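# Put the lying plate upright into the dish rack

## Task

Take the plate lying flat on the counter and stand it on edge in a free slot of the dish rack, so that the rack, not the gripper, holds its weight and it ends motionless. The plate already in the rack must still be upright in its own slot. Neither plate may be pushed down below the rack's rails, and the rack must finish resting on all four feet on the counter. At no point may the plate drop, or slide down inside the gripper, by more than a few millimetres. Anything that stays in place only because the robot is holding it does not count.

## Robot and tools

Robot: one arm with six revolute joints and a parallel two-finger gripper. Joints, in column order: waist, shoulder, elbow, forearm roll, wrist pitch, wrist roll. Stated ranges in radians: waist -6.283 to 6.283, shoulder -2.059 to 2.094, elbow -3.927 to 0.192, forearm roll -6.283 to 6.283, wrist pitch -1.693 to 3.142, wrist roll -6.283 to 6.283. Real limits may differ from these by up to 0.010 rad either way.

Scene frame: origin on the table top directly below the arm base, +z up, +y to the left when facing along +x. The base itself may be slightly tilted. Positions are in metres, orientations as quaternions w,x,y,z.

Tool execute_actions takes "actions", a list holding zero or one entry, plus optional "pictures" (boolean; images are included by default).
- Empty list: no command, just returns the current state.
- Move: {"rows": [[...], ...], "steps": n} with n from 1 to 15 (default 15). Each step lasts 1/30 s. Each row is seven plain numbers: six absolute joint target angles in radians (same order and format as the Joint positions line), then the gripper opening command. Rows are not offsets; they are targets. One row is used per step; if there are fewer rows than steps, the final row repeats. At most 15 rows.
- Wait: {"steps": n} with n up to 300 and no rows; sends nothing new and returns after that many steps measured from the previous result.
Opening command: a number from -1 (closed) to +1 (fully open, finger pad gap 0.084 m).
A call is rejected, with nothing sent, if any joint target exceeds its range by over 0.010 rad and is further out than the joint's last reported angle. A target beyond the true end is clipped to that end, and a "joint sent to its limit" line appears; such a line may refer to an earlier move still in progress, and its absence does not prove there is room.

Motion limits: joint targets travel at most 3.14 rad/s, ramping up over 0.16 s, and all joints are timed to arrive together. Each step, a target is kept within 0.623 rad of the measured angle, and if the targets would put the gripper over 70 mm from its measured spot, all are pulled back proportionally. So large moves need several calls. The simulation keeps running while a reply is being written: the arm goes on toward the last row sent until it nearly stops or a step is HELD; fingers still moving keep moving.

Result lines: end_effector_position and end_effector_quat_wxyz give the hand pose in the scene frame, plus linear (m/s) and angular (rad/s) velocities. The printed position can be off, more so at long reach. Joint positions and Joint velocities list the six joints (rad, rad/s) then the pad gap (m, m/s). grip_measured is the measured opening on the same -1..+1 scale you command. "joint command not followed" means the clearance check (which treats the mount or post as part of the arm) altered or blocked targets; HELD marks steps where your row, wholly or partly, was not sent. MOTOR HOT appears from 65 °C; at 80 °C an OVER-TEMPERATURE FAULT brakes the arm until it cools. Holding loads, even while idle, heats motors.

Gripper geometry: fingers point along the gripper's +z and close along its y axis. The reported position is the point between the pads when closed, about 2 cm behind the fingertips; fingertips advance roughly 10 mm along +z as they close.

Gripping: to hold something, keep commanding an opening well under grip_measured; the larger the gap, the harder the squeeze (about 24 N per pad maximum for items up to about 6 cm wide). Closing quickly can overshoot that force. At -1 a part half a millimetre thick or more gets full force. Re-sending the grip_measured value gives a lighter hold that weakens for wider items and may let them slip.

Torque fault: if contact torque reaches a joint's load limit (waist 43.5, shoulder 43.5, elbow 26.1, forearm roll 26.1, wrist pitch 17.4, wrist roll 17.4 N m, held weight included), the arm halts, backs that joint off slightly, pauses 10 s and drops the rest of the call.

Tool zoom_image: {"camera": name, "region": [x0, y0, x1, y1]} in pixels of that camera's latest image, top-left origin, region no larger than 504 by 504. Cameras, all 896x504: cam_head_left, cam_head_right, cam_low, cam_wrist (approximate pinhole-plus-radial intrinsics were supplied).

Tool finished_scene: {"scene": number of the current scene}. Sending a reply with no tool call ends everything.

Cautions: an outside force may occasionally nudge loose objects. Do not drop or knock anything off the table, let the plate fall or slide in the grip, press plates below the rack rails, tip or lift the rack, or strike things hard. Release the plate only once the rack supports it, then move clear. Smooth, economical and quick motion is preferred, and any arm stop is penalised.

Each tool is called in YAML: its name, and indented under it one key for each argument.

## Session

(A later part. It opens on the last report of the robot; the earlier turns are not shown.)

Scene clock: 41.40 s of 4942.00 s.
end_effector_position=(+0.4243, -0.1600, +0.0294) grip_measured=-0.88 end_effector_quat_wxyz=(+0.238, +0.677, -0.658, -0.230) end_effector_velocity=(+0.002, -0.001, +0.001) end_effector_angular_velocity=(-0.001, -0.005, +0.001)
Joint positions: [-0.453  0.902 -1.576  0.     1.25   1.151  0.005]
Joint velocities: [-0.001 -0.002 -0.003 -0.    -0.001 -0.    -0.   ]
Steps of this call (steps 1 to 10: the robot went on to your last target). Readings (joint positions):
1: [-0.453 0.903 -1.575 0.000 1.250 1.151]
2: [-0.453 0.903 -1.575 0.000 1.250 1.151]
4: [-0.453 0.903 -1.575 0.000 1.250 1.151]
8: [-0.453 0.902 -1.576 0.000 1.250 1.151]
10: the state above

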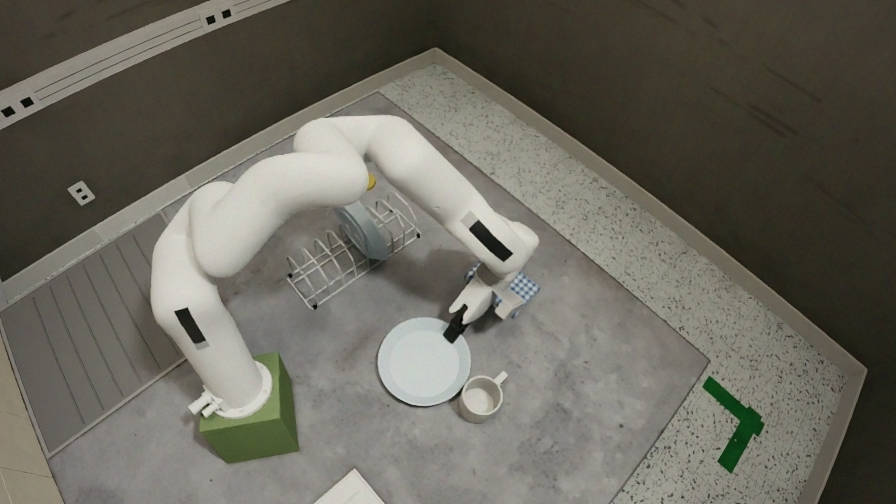

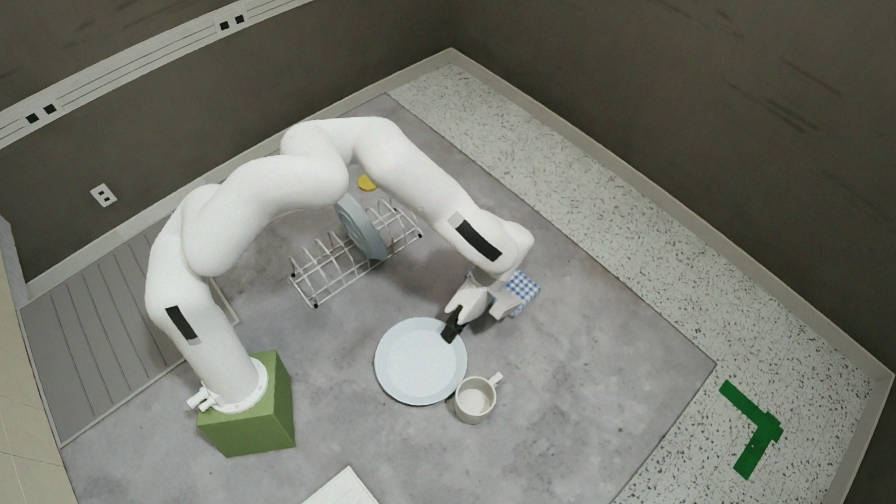

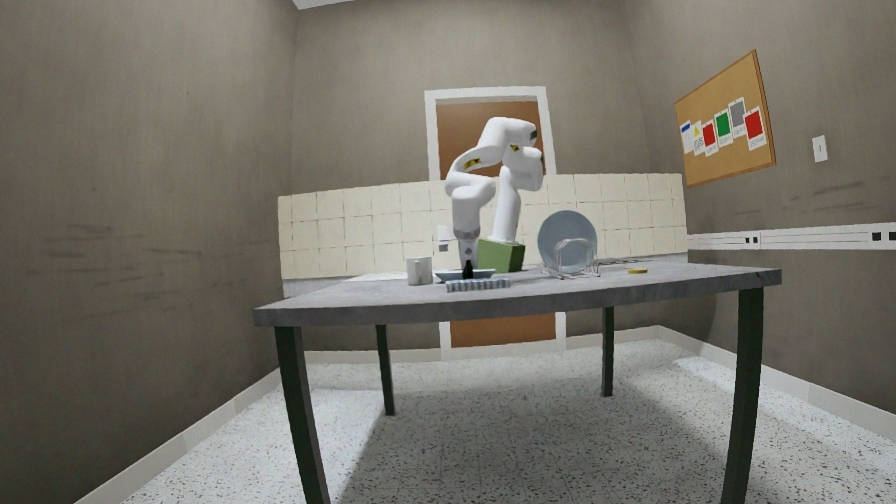

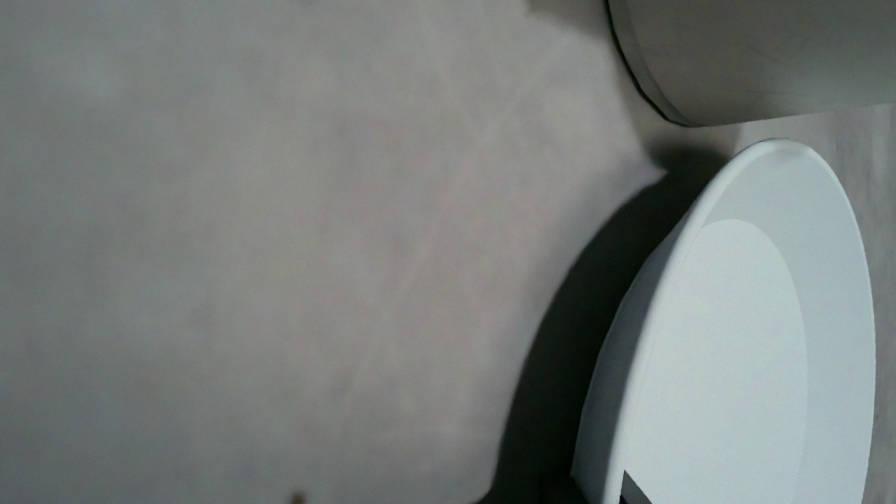

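execute_actions:
  actions:
    - {"rows":[[-0.453,0.897,-1.576,0,1.252,1.151,-1],[-0.453,0.888,-1.574,0,1.255,1.151,-1],[-0.453,0.875,-1.57,0,1.258,1.151,-1],[-0.453,0.858,-1.563,0,1.26,1.151,-1],[-0.453,0.836,-1.553,0,1.26,1.151,-1],[-0.453,0.81,-1.54,0,1.257,1.151,-1],[-0.453,0.78,-1.523,0,1.252,1.151,-1],[-0.453,0.745,-1.503,0,1.245,1.151,-1],[-0.453,0.705,-1.48,0,1.237,1.151,-1],[-0.453,0.665,-1.457,0,1.229,1.151,-1],[-0.453,0.625,-1.434,0,1.221,1.151,-1],[-0.453,0.585,-1.411,0,1.213,1.151,-1],[-0.453,0.545,-1.388,0,1.205,1.151,-1],[-0.453,0.505,-1.365,0,1.197,1.151,-1],[-0.453,0.465,-1.342,0,1.189,1.151,-1]],"steps":15}

execute_actions:
  actions:
    - {"rows":[[-0.453,0.42,-1.316,0,1.18,1.14,-1],[-0.453,0.376,-1.29,0,1.17,1.12,-1],[-0.453,0.332,-1.264,0,1.161,1.09,-1],[-0.453,0.288,-1.238,0,1.152,1.05,-1],[-0.453,0.243,-1.211,0,1.143,1.0,-1],[-0.453,0.199,-1.185,0,1.133,0.94,-1],[-0.453,0.155,-1.159,0,1.124,0.88,-1],[-0.453,0.11,-1.133,0,1.115,0.82,-1],[-0.453,0.066,-1.107,0,1.106,0.76,-1],[-0.453,0.022,-1.081,0,1.096,0.7,-1],[-0.453,-0.023,-1.055,0,1.087,0.64,-1],[-0.453,-0.067,-1.028,0,1.078,0.58,-1],[-0.453,-0.111,-1.002,0,1.068,0.52,-1],[-0.453,-0.156,-0.98,0,1.059,0.46,-1],[-0.453,-0.205,-0.964,0,1.05,0.4,-1]],"steps":15}
  pictures: false

execute_actions:
  actions:
    - {"rows":[[-0.453,-0.205,-0.964,0,1.05,0.335,-1],[-0.453,-0.205,-0.964,0,1.05,0.27,-1],[-0.453,-0.205,-0.964,0,1.05,0.205,-1],[-0.453,-0.205,-0.964,0,1.05,0.14,-1],[-0.453,-0.205,-0.964,0,1.05,0.075,-1],[-0.453,-0.205,-0.964,0,1.05,0.01,-1],[-0.453,-0.205,-0.964,0,1.05,-0.055,-1],[-0.453,-0.205,-0.964,0,1.05,-0.12,-1],[-0.453,-0.205,-0.964,0,1.05,-0.185,-1],[-0.453,-0.205,-0.964,0,1.05,-0.25,-1],[-0.453,-0.205,-0.964,0,1.05,-0.315,-1],[-0.453,-0.205,-0.964,0,1.05,-0.38,-1],[-0.453,-0.205,-0.964,0,1.05,-0.445,-1],[-0.453,-0.205,-0.964,0,1.05,-0.51,-1],[-0.453,-0.205,-0.964,0,1.05,-0.575,-1]],"steps":15}
  pictures: false

execute_actions:
  actions:
    - {"rows":[[-0.453,-0.205,-0.964,0,1.05,-0.64,-1],[-0.453,-0.205,-0.964,0,1.05,-0.705,-1],[-0.453,-0.205,-0.964,0,1.05,-0.77,-1],[-0.453,-0.205,-0.964,0,1.05,-0.835,-1],[-0.453,-0.205,-0.964,0,1.05,-0.9,-1],[-0.453,-0.205,-0.964,0.01,1.06,-0.965,-1],[-0.453,-0.205,-0.964,0.02,1.08,-1.03,-1],[-0.453,-0.205,-0.964,0.03,1.1,-1.095,-1],[-0.453,-0.205,-0.964,0.04,1.13,-1.16,-1],[-0.453,-0.205,-0.964,0.05,1.16,-1.225,-1],[-0.453,-0.205,-0.964,0.06,1.2,-1.29,-1],[-0.453,-0.205,-0.964,0.075,1.24,-1.35,-1],[-0.453,-0.205,-0.964,0.09,1.28,-1.41,-1],[-0.453,-0.205,-0.964,0.105,1.32,-1.46,-1],[-0.453,-0.205,-0.964,0.12,1.36,-1.5,-1]],"steps":15}
  pictures: false

execute_actions:
  actions:
    - {"rows":[[-0.453,-0.205,-0.97,0.135,1.4,-1.52,-1],[-0.453,-0.205,-0.975,0.15,1.44,-1.539,-1],[-0.453,-0.205,-0.98,0.165,1.48,-1.539,-1],[-0.453,-0.205,-0.985,0.18,1.52,-1.539,-1],[-0.453,-0.205,-0.99,0.195,1.56,-1.539,-1],[-0.453,-0.205,-0.995,0.21,1.6,-1.539,-1],[-0.453,-0.205,-1.0,0.225,1.64,-1.539,-1],[-0.453,-0.205,-1.0,0.24,1.68,-1.539,-1],[-0.453,-0.205,-1.0,0.25,1.72,-1.539,-1],[-0.453,-0.205,-1.0,0.26,1.76,-1.539,-1],[-0.453,-0.205,-1.0,0.27,1.8,-1.539,-1],[-0.453,-0.205,-1.0,0.27,1.835,-1.539,-1],[-0.453,-0.205,-1.0,0.27,1.865,-1.539,-1]],"steps":15}

Scene clock: 67.43 s of 4942.00 s.
end_effector_position=(+0.4624, -0.1431, +0.1333) grip_measured=-0.89 end_effector_quat_wxyz=(+0.203, +0.703, -0.666, -0.145) end_effector_velocity=(+0.086, +0.074, +0.364) end_effector_angular_velocity=(-0.219, -0.690, +0.192)
Joint positions: [-0.453  0.584 -1.413  0.     1.213  1.151  0.005]
Joint velocities: [-0.    -1.187  0.668 -0.001 -0.23   0.    -0.   ]
Steps of this call (steps 1 to 15: the robot went on to your last target; steps 16 to 100: nothing new was sent; then 22.20 s passed at rest; steps 101 to 115: all 15 steps of this action). Readings (joint positions):
101: [-0.453 0.902 -1.576 0.000 1.250 1.151]
102: [-0.453 0.901 -1.576 -0.000 1.251 1.151]
104: [-0.453 0.890 -1.572 -0.000 1.254 1.151]
108: [-0.453 0.825 -1.545 0.001 1.255 1.151]
115: the state above

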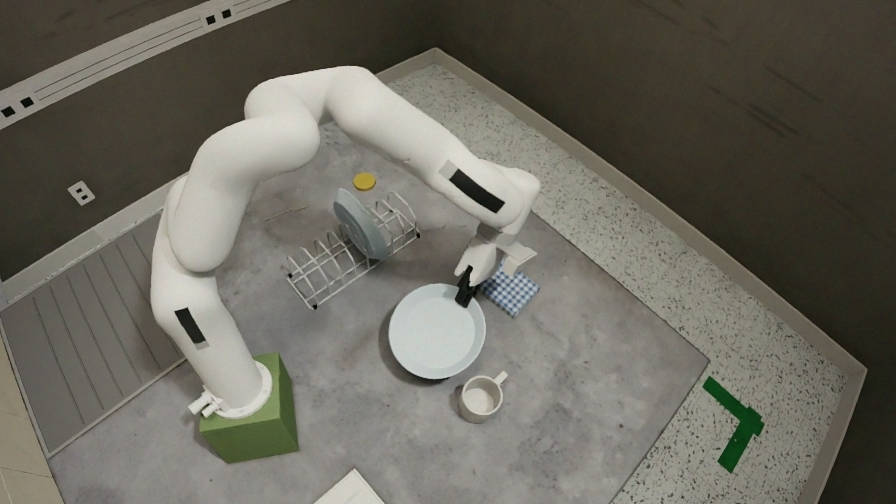

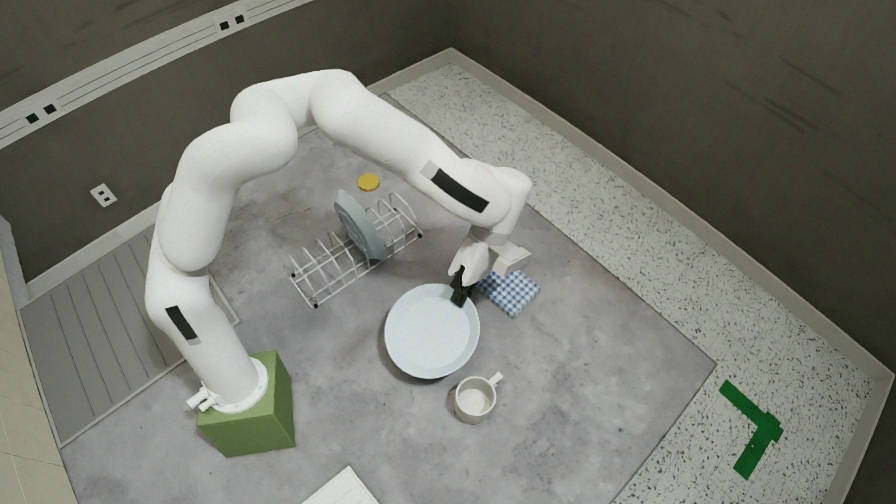

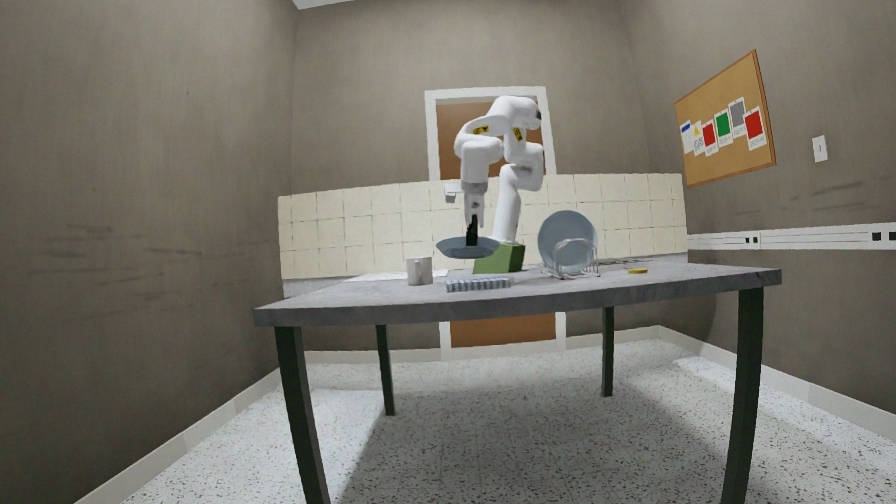

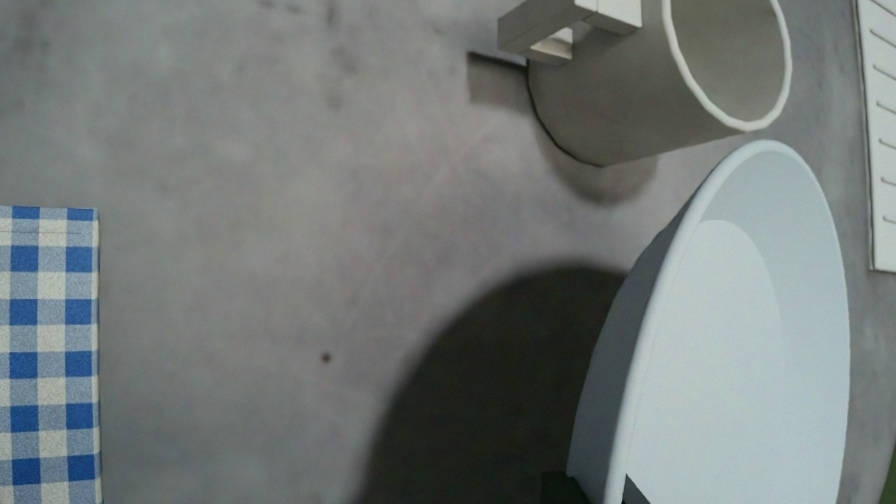

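Scene clock: 67.93 s of 4942.00 s.
end_effector_position=(+0.4600, -0.0956, +0.3015) grip_measured=-0.89 end_effector_quat_wxyz=(+0.131, +0.888, -0.441, -0.005) end_effector_velocity=(-0.070, +0.106, +0.303) end_effector_angular_velocity=(-0.024, -0.366, +1.914)
Joint positions: [-0.453 -0.046 -1.041  0.     1.083  0.608  0.005]
Joint velocities: [-0.    -1.312  0.75  -0.    -0.272 -1.761 -0.   ]
Steps of this call (steps 1 to 15: all 15 steps of this action). Readings (joint positions):
1: [-0.453 0.544 -1.390 0.000 1.205 1.151]
2: [-0.453 0.504 -1.367 0.000 1.197 1.150]
4: [-0.453 0.422 -1.318 0.000 1.180 1.137]
8: [-0.453 0.251 -1.217 0.000 1.145 0.998]
15: the state above

Scene clock: 68.43 s of 4942.00 s.
end_effector_position=(+0.4543, -0.0827, +0.3412) grip_measured=-0.89 end_effector_quat_wxyz=(+0.132, +0.991, +0.020, -0.011) end_effector_velocity=(+0.006, +0.001, +0.011) end_effector_angular_velocity=(+0.026, +0.483, +1.874)
Joint positions: [-0.453 -0.203 -0.964 -0.     1.05  -0.339  0.005]
Joint velocities: [-0.    -0.014 -0.012  0.001 -0.002 -1.936 -0.   ]
Steps of this call (steps 1 to 15: all 15 steps of this action). Readings (joint positions):
1: [-0.453 -0.090 -1.016 0.000 1.074 0.549]
2: [-0.453 -0.131 -0.996 0.000 1.066 0.489]
4: [-0.453 -0.189 -0.975 -0.000 1.055 0.367]
8: [-0.453 -0.203 -0.965 0.000 1.050 0.113]
15: the state above

Scene clock: 68.93 s of 4942.00 s.
end_effector_position=(+0.4171, -0.0592, +0.3271) grip_measured=-0.89 end_effector_quat_wxyz=(+0.031, +0.881, +0.460, -0.105) end_effector_velocity=(-0.270, +0.170, -0.086) end_effector_angular_velocity=(+1.022, +1.236, +1.365)
Joint positions: [-0.453 -0.205 -0.964  0.069  1.22  -1.31   0.005]
Joint velocities: [-0.001  0.007  0.019  0.418  1.183 -1.826  0.   ]
Steps of this call (steps 1 to 15: all 15 steps of this action). Readings (joint positions):
1: [-0.453 -0.204 -0.964 -0.000 1.050 -0.404]
2: [-0.453 -0.204 -0.964 -0.000 1.050 -0.469]
4: [-0.453 -0.204 -0.964 -0.000 1.050 -0.599]
8: [-0.453 -0.205 -0.964 0.001 1.052 -0.859]
15: the state above

Scene clock: 69.43 s of 4942.00 s.
end_effector_position=(+0.3014, +0.0425, +0.3466) grip_measured=-0.89 end_effector_quat_wxyz=(-0.265, +0.802, +0.502, -0.187) end_effector_velocity=(-0.184, +0.100, +0.073) end_effector_angular_velocity=(+0.397, +0.751, -0.040)
Joint positions: [-0.453 -0.205 -1.     0.267  1.827 -1.539  0.005]
Joint velocities: [ 0.002  0.002  0.018  0.067  0.828 -0.002  0.   ]
Steps of this call (steps 1 to 15: all 15 steps of this action). Readings (joint positions):
1: [-0.453 -0.205 -0.963 0.083 1.261 -1.369]
2: [-0.453 -0.205 -0.963 0.099 1.304 -1.423]
4: [-0.453 -0.204 -0.967 0.132 1.392 -1.498]
8: [-0.453 -0.205 -0.990 0.194 1.556 -1.537]
15: the state above

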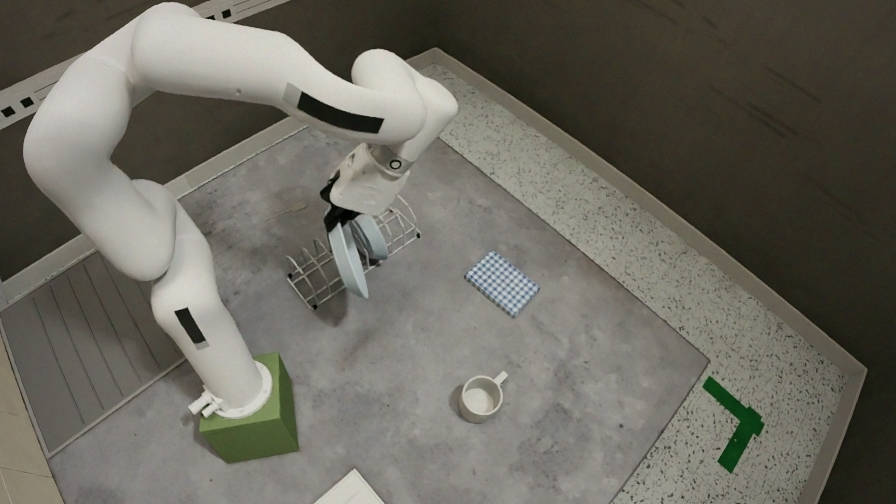

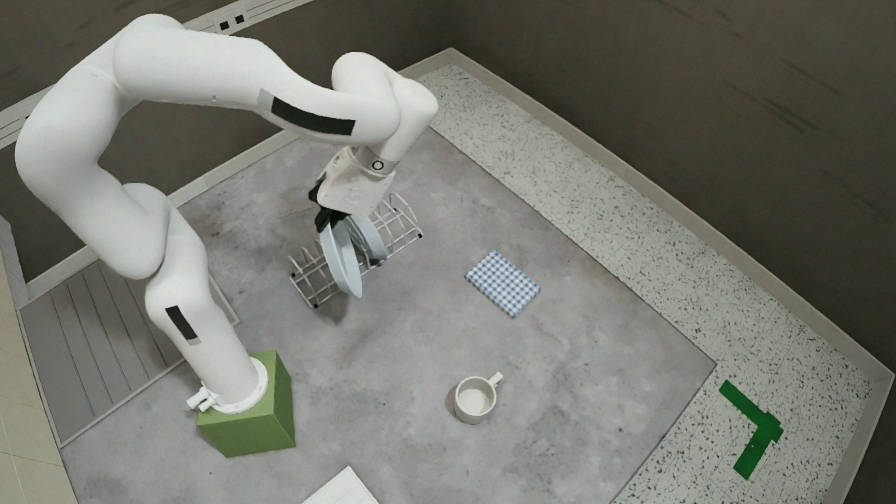

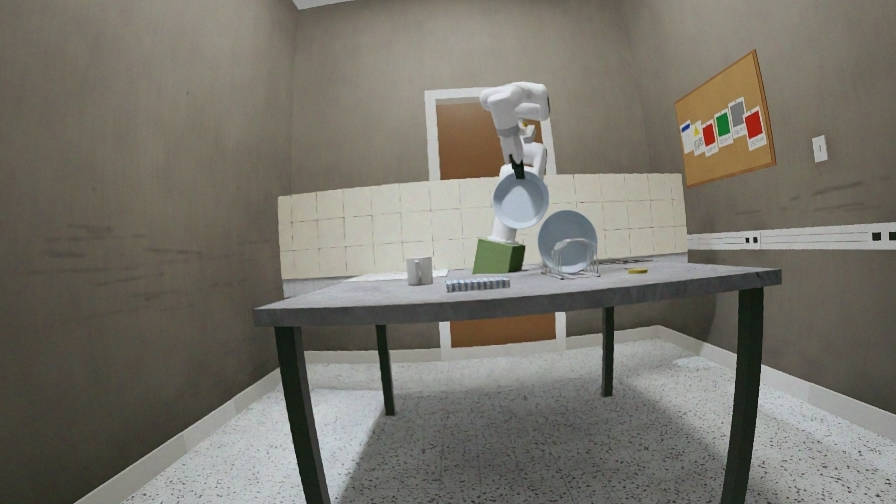

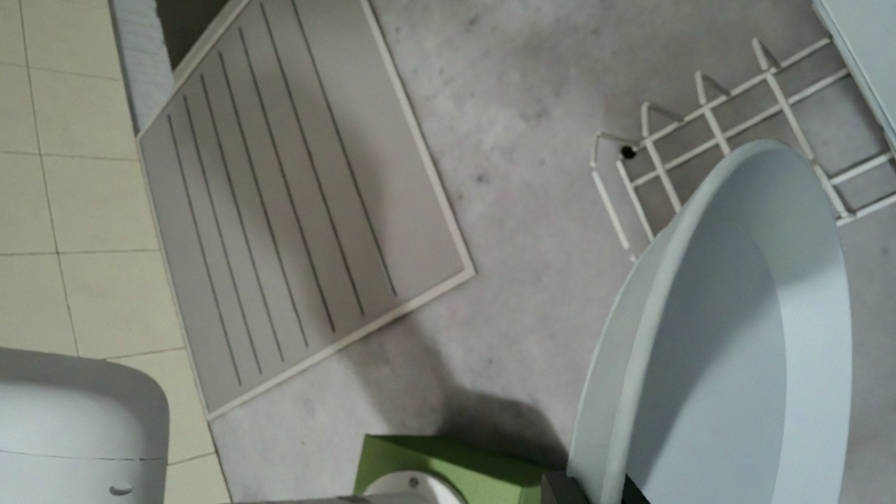

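execute_actions:
  actions:
    - {"rows":[[-0.43,-0.205,-1.0,0.27,1.865,-1.539,-1],[-0.4,-0.205,-1.0,0.27,1.865,-1.539,-1],[-0.37,-0.205,-1.0,0.27,1.865,-1.539,-1],[-0.335,-0.205,-1.0,0.27,1.865,-1.539,-1],[-0.3,-0.205,-1.0,0.27,1.865,-1.539,-1],[-0.265,-0.205,-1.0,0.27,1.865,-1.539,-1],[-0.23,-0.205,-1.0,0.27,1.865,-1.539,-1],[-0.195,-0.205,-1.0,0.27,1.865,-1.539,-1],[-0.16,-0.205,-1.0,0.27,1.865,-1.539,-1],[-0.125,-0.205,-1.0,0.27,1.865,-1.539,-1],[-0.09,-0.205,-1.0,0.27,1.865,-1.539,-1],[-0.055,-0.205,-1.0,0.27,1.865,-1.539,-1],[-0.025,-0.205,-1.0,0.27,1.865,-1.539,-1],[0.005,-0.205,-1.0,0.27,1.865,-1.539,-1],[0.025,-0.205,-1.0,0.27,1.865,-1.539,-1]]}

execute_actions:
  actions:
    - {"rows":[[0.025,-0.205,-0.99,0.27,1.857,-1.539,-1],[0.025,-0.205,-0.98,0.27,1.849,-1.539,-1],[0.025,-0.205,-0.97,0.27,1.84,-1.539,-1],[0.025,-0.205,-0.964,0.27,1.833,-1.539,-1]]}

Scene clock: 77.73 s of 4942.00 s.
end_effector_position=(+0.2758, +0.1466, +0.3293) grip_measured=-0.89 end_effector_quat_wxyz=(-0.281, +0.669, +0.633, -0.269) end_effector_velocity=(-0.092, +0.233, -0.043) end_effector_angular_velocity=(+0.125, +0.223, +0.941)
Joint positions: [-0.054 -0.205 -1.     0.27   1.865 -1.539  0.005]
Joint velocities: [ 0.975 -0.001  0.001  0.     0.001  0.    -0.   ]
Steps of this call (steps 1 to 30: the robot went on to your last target; steps 31 to 120: nothing new was sent; then 3.80 s passed at rest; steps 121 to 135: all 15 steps of this action). Readings (joint positions):
121: [-0.453 -0.205 -1.000 0.270 1.865 -1.539]
122: [-0.448 -0.205 -1.000 0.270 1.865 -1.539]
124: [-0.415 -0.205 -1.000 0.269 1.865 -1.539]
128: [-0.295 -0.205 -1.000 0.270 1.865 -1.539]
135: the state above

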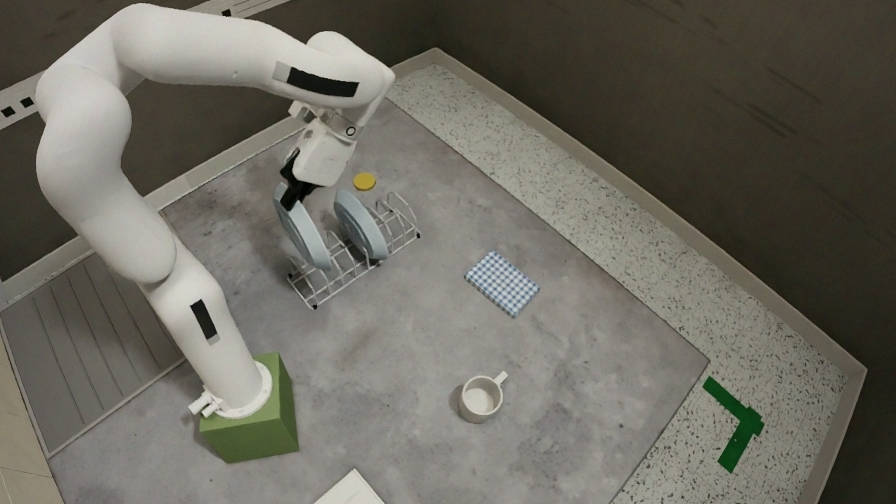

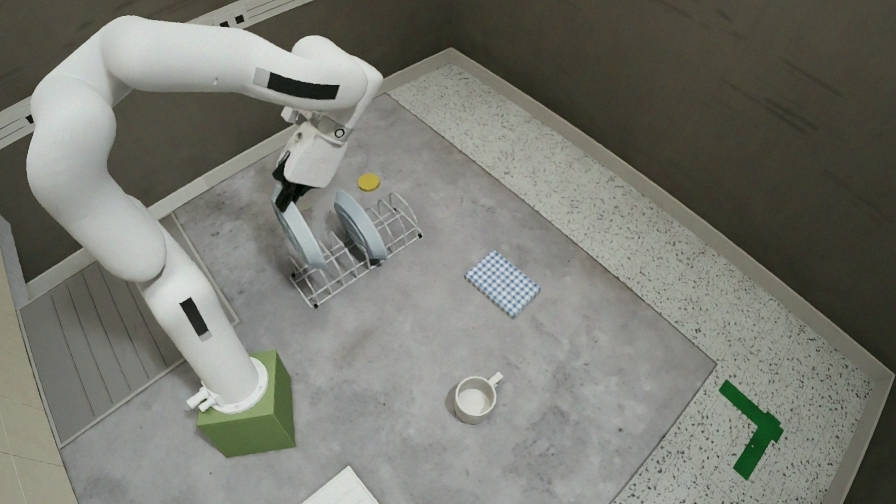

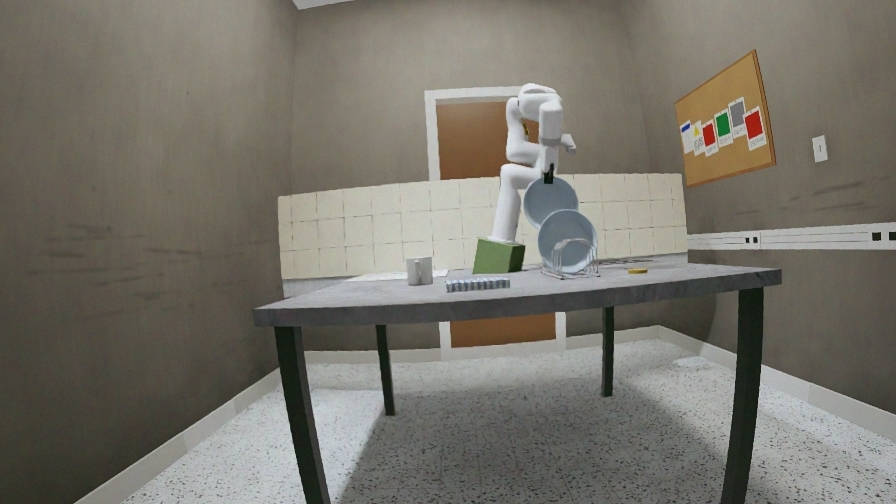

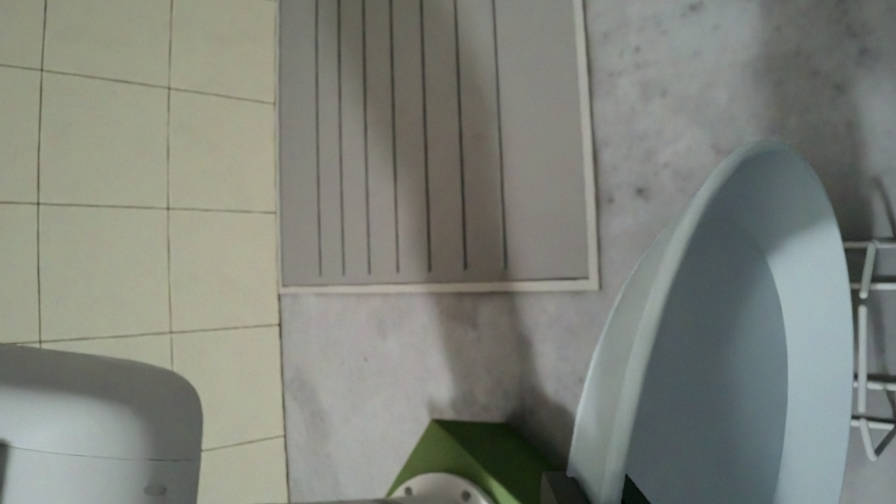

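Scene clock: 78.23 s of 4942.00 s.
end_effector_position=(+0.2636, +0.1619, +0.3148) grip_measured=-0.89 end_effector_quat_wxyz=(-0.279, +0.644, +0.653, -0.283) end_effector_velocity=(-0.002, +0.001, -0.001) end_effector_angular_velocity=(+0.001, +0.006, +0.002)
Joint positions: [ 0.024 -0.205 -0.964  0.27   1.833 -1.539  0.005]
Joint velocities: [0.004 0.002 0.003 0.002 0.001 0.    0.   ]
Steps of this call (steps 1 to 15: all 15 steps of this action). Readings (joint positions):
1: [-0.023 -0.205 -1.000 0.270 1.865 -1.539]
2: [0.002 -0.205 -0.999 0.271 1.864 -1.539]
4: [0.023 -0.206 -0.984 0.271 1.851 -1.539]
8: [0.024 -0.204 -0.962 0.269 1.834 -1.539]
15: the state above

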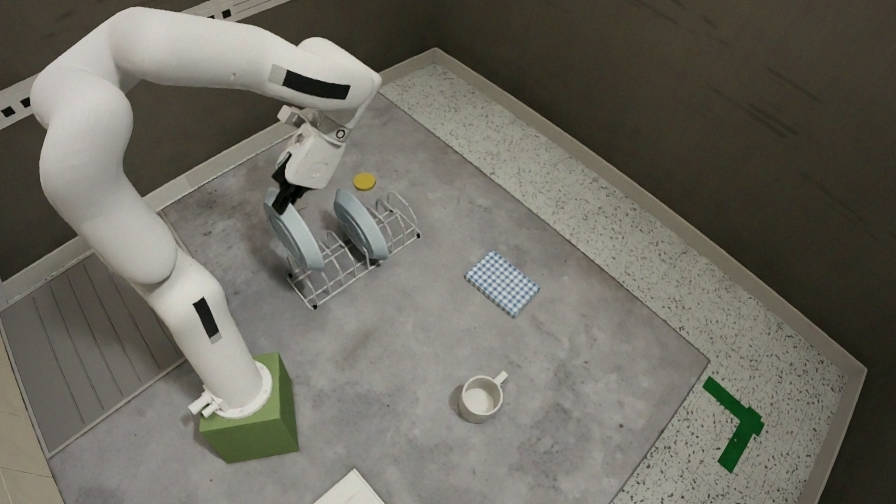

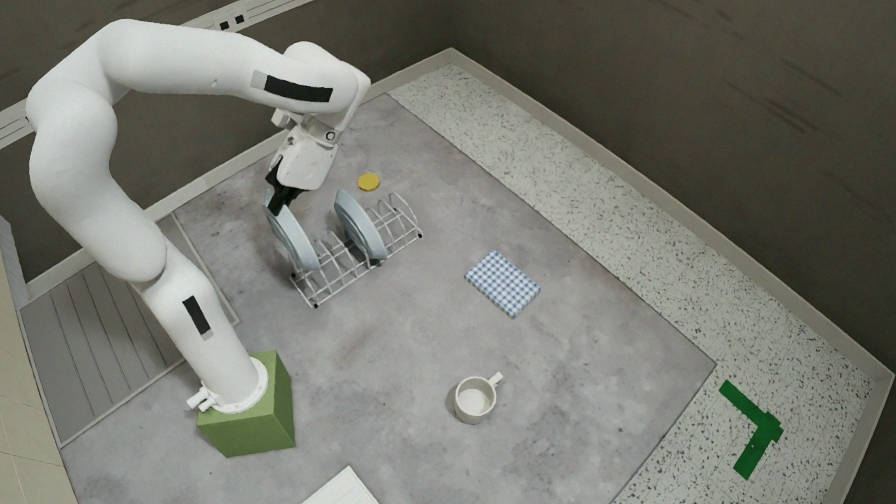

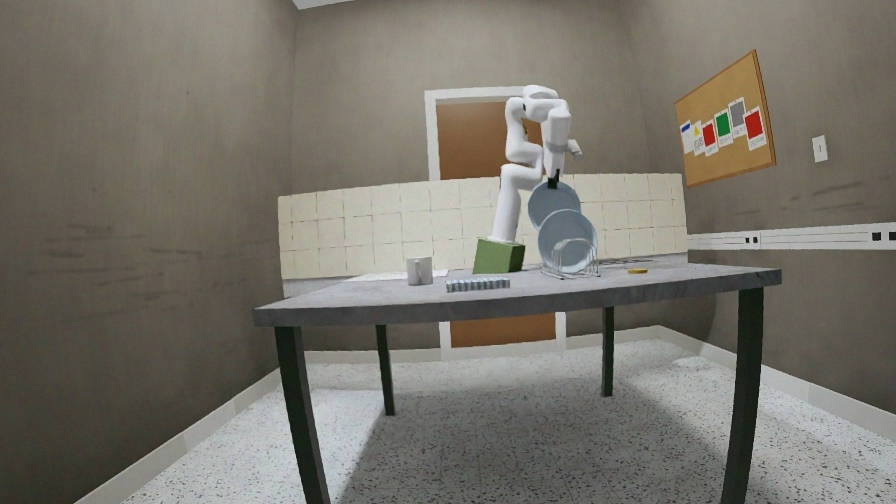

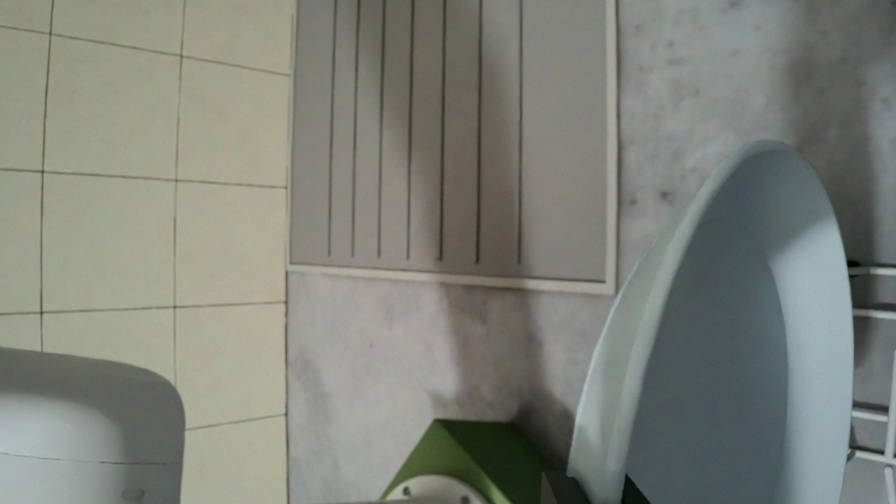

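execute_actions:
  actions:
    - {"rows":[[0.027,-0.201,-0.958,0.271,1.824,-1.54,-1],[0.029,-0.197,-0.952,0.272,1.814,-1.541,-1],[0.031,-0.193,-0.947,0.273,1.804,-1.542,-1],[0.033,-0.189,-0.941,0.274,1.795,-1.543,-1],[0.035,-0.185,-0.936,0.275,1.785,-1.544,-1],[0.037,-0.181,-0.93,0.276,1.776,-1.545,-1],[0.039,-0.177,-0.925,0.277,1.766,-1.546,-1],[0.041,-0.1725,-0.92,0.278,1.757,-1.547,-1]]}

zoom_image:
  camera: "cam_head_right"
  region: [250,170,430,320]

Scene clock: 81.20 s of 4942.00 s.
end_effector_position=(+0.2623, +0.1621, +0.2880) grip_measured=-0.89 end_effector_quat_wxyz=(-0.281, +0.643, +0.654, -0.283) end_effector_velocity=(+0.004, +0.001, +0.003) end_effector_angular_velocity=(+0.003, -0.018, +0.003)
Joint positions: [ 0.041 -0.173 -0.921  0.278  1.757 -1.547  0.005]
Joint velocities: [-0.001 -0.008 -0.009 -0.    -0.002 -0.     0.   ]
Steps of this call (steps 1 to 15: the robot went on to your last target; steps 16 to 74: nothing new was sent; steps 75 to 89: all 15 steps of this action). Readings (joint positions):
75: [0.025 -0.205 -0.964 0.270 1.833 -1.539]
76: [0.026 -0.204 -0.963 0.270 1.830 -1.539]
78: [0.028 -0.199 -0.955 0.272 1.816 -1.541]
82: [0.036 -0.182 -0.932 0.276 1.779 -1.545]
89: the state above

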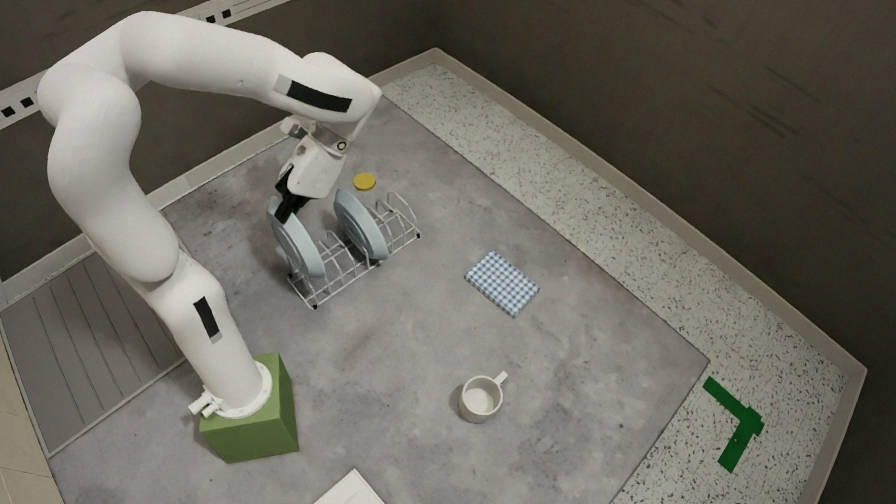

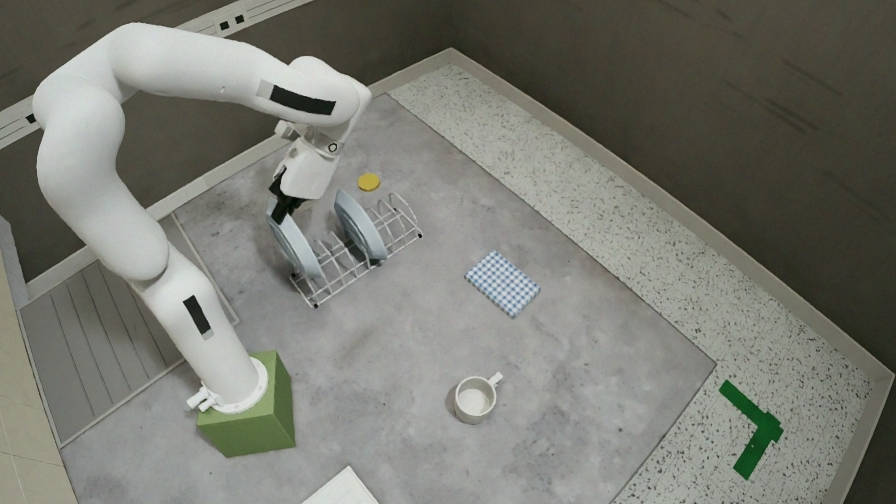

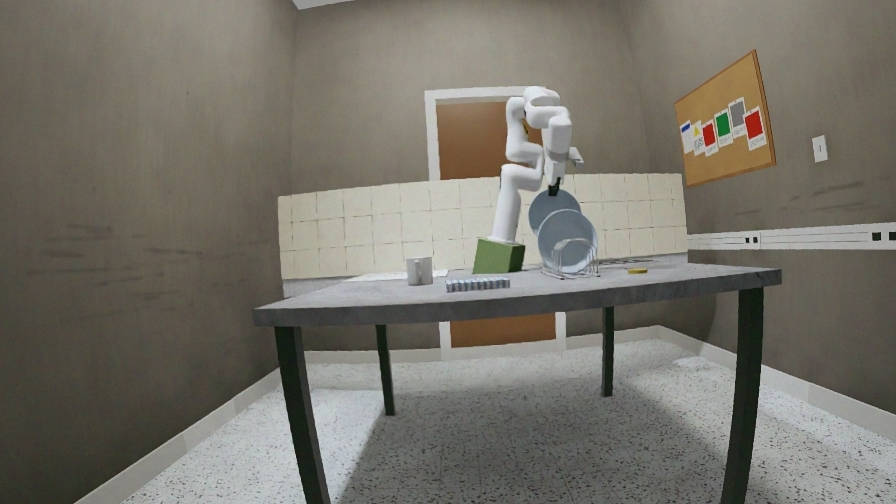

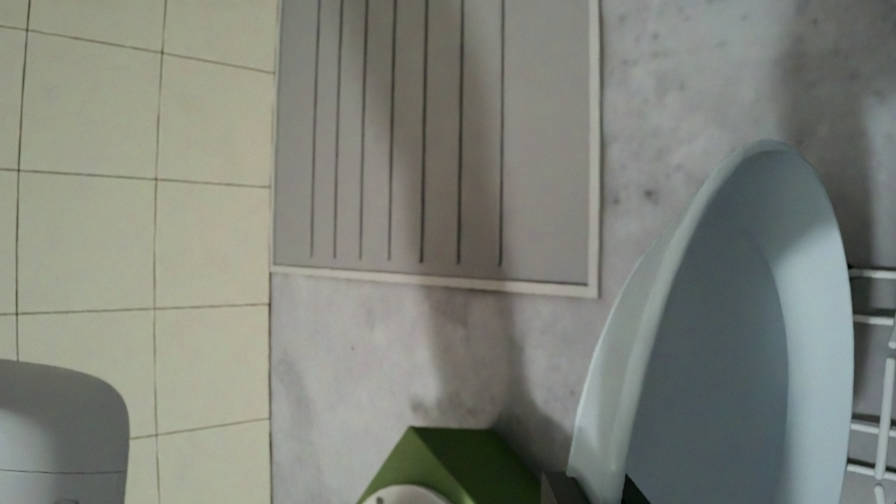

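Region (250, 170, 430, 320) of cam_head_right's 896x504 image, scaled by 2.800, with more detail than that image has.

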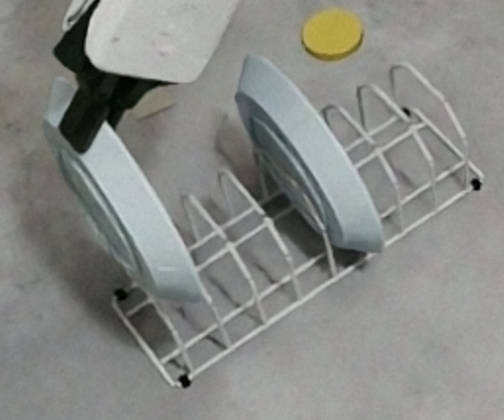

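execute_actions:
  actions:
    - {"rows":[[0.042,-0.17,-0.917,0.278,1.751,-1.547,-1],[0.043,-0.167,-0.914,0.279,1.745,-1.548,-1],[0.045,-0.164,-0.911,0.279,1.739,-1.549,-1],[0.046,-0.161,-0.908,0.28,1.733,-1.549,-1],[0.047,-0.158,-0.906,0.28,1.727,-1.55,-1],[0.048,-0.155,-0.903,0.281,1.721,-1.551,-1],[0.05,-0.151,-0.901,0.282,1.715,-1.551,-1],[0.051,-0.148,-0.898,0.282,1.71,-1.552,-1]]}

zoom_image:
  camera: "cam_head_right"
  region: [250,190,370,320]

Scene clock: 83.87 s of 4942.00 s.
end_effector_position=(+0.2628, +0.1630, +0.2767) grip_measured=-0.89 end_effector_quat_wxyz=(-0.282, +0.642, +0.655, -0.282) end_effector_velocity=(+0.000, +0.001, -0.001) end_effector_angular_velocity=(-0.002, +0.018, +0.002)
Joint positions: [ 0.05  -0.154 -0.909  0.282  1.725 -1.552  0.005]
Joint velocities: [ 0.003  0.02  -0.013 -0.     0.011  0.     0.002]
Steps of this call (steps 1 to 15: the robot went on to your last target; steps 16 to 65: nothing new was sent; steps 66 to 80: all 15 steps of this action). Readings (joint positions):
66: [0.041 -0.172 -0.920 0.278 1.757 -1.547]
67: [0.041 -0.172 -0.919 0.278 1.755 -1.547]
69: [0.043 -0.168 -0.915 0.279 1.746 -1.548]
73: [0.047 -0.161 -0.914 0.281 1.730 -1.550]
80: the state above

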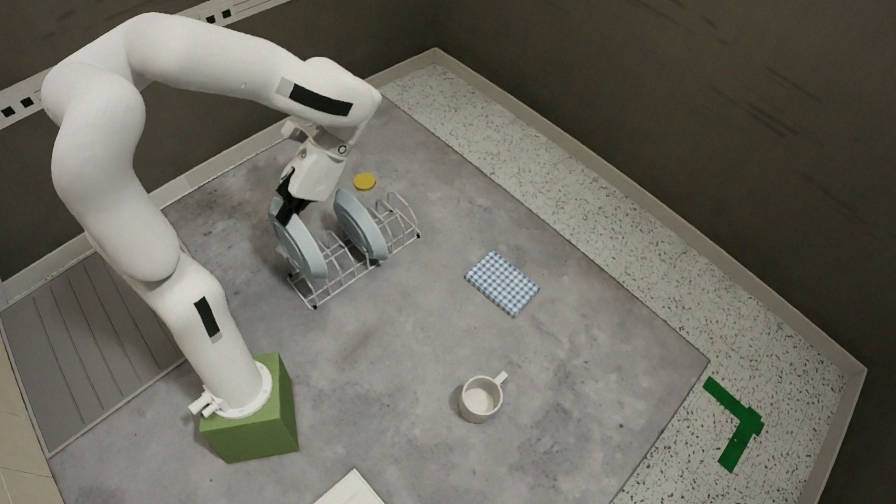

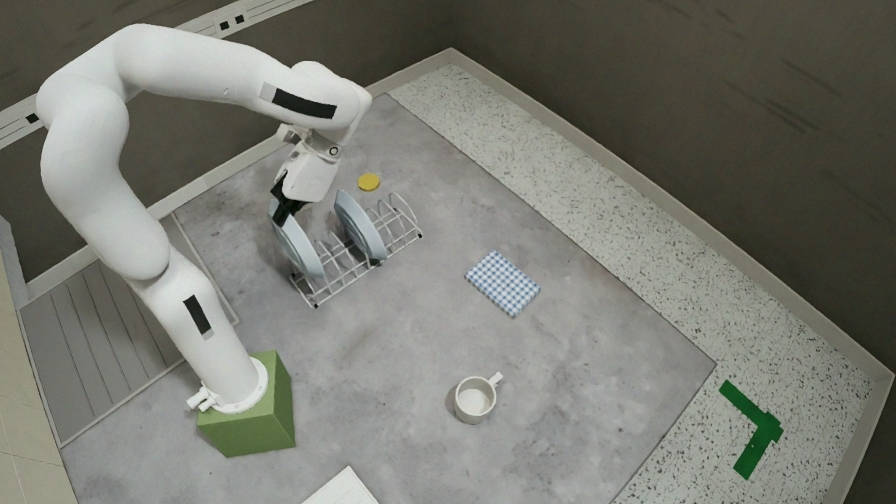

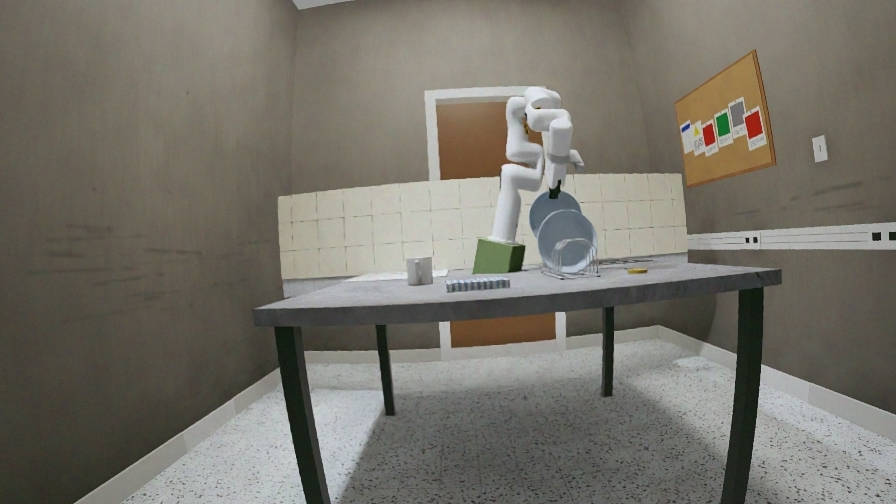

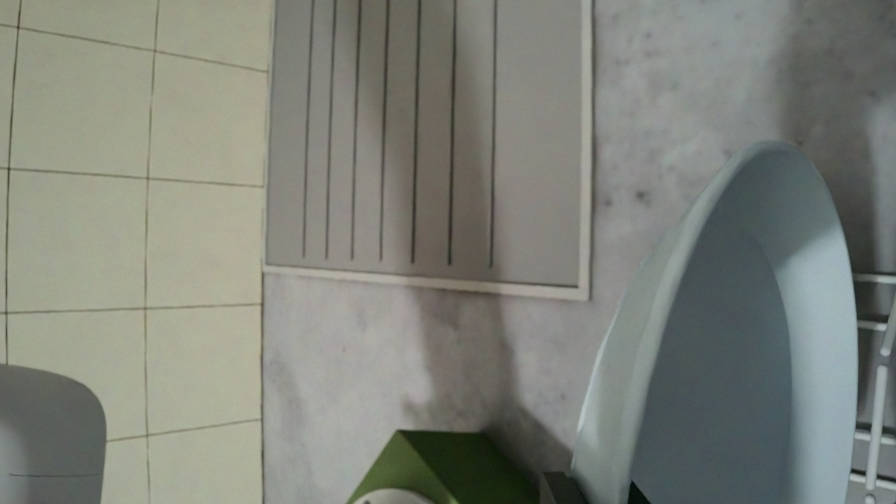

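Region (250, 190, 370, 320) of cam_head_right's 896x504 image, scaled by 3.877, with more detail than that image has; it fills the left 465 columns of this view, and the rest is white.

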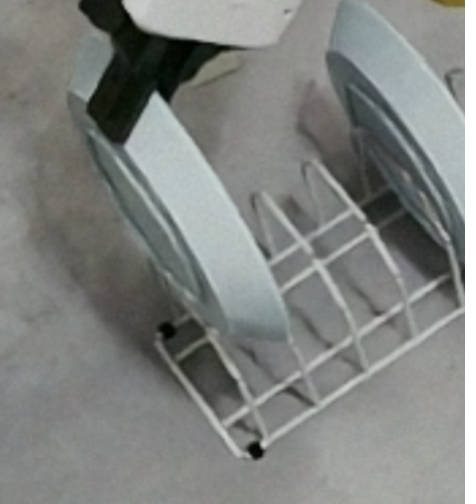

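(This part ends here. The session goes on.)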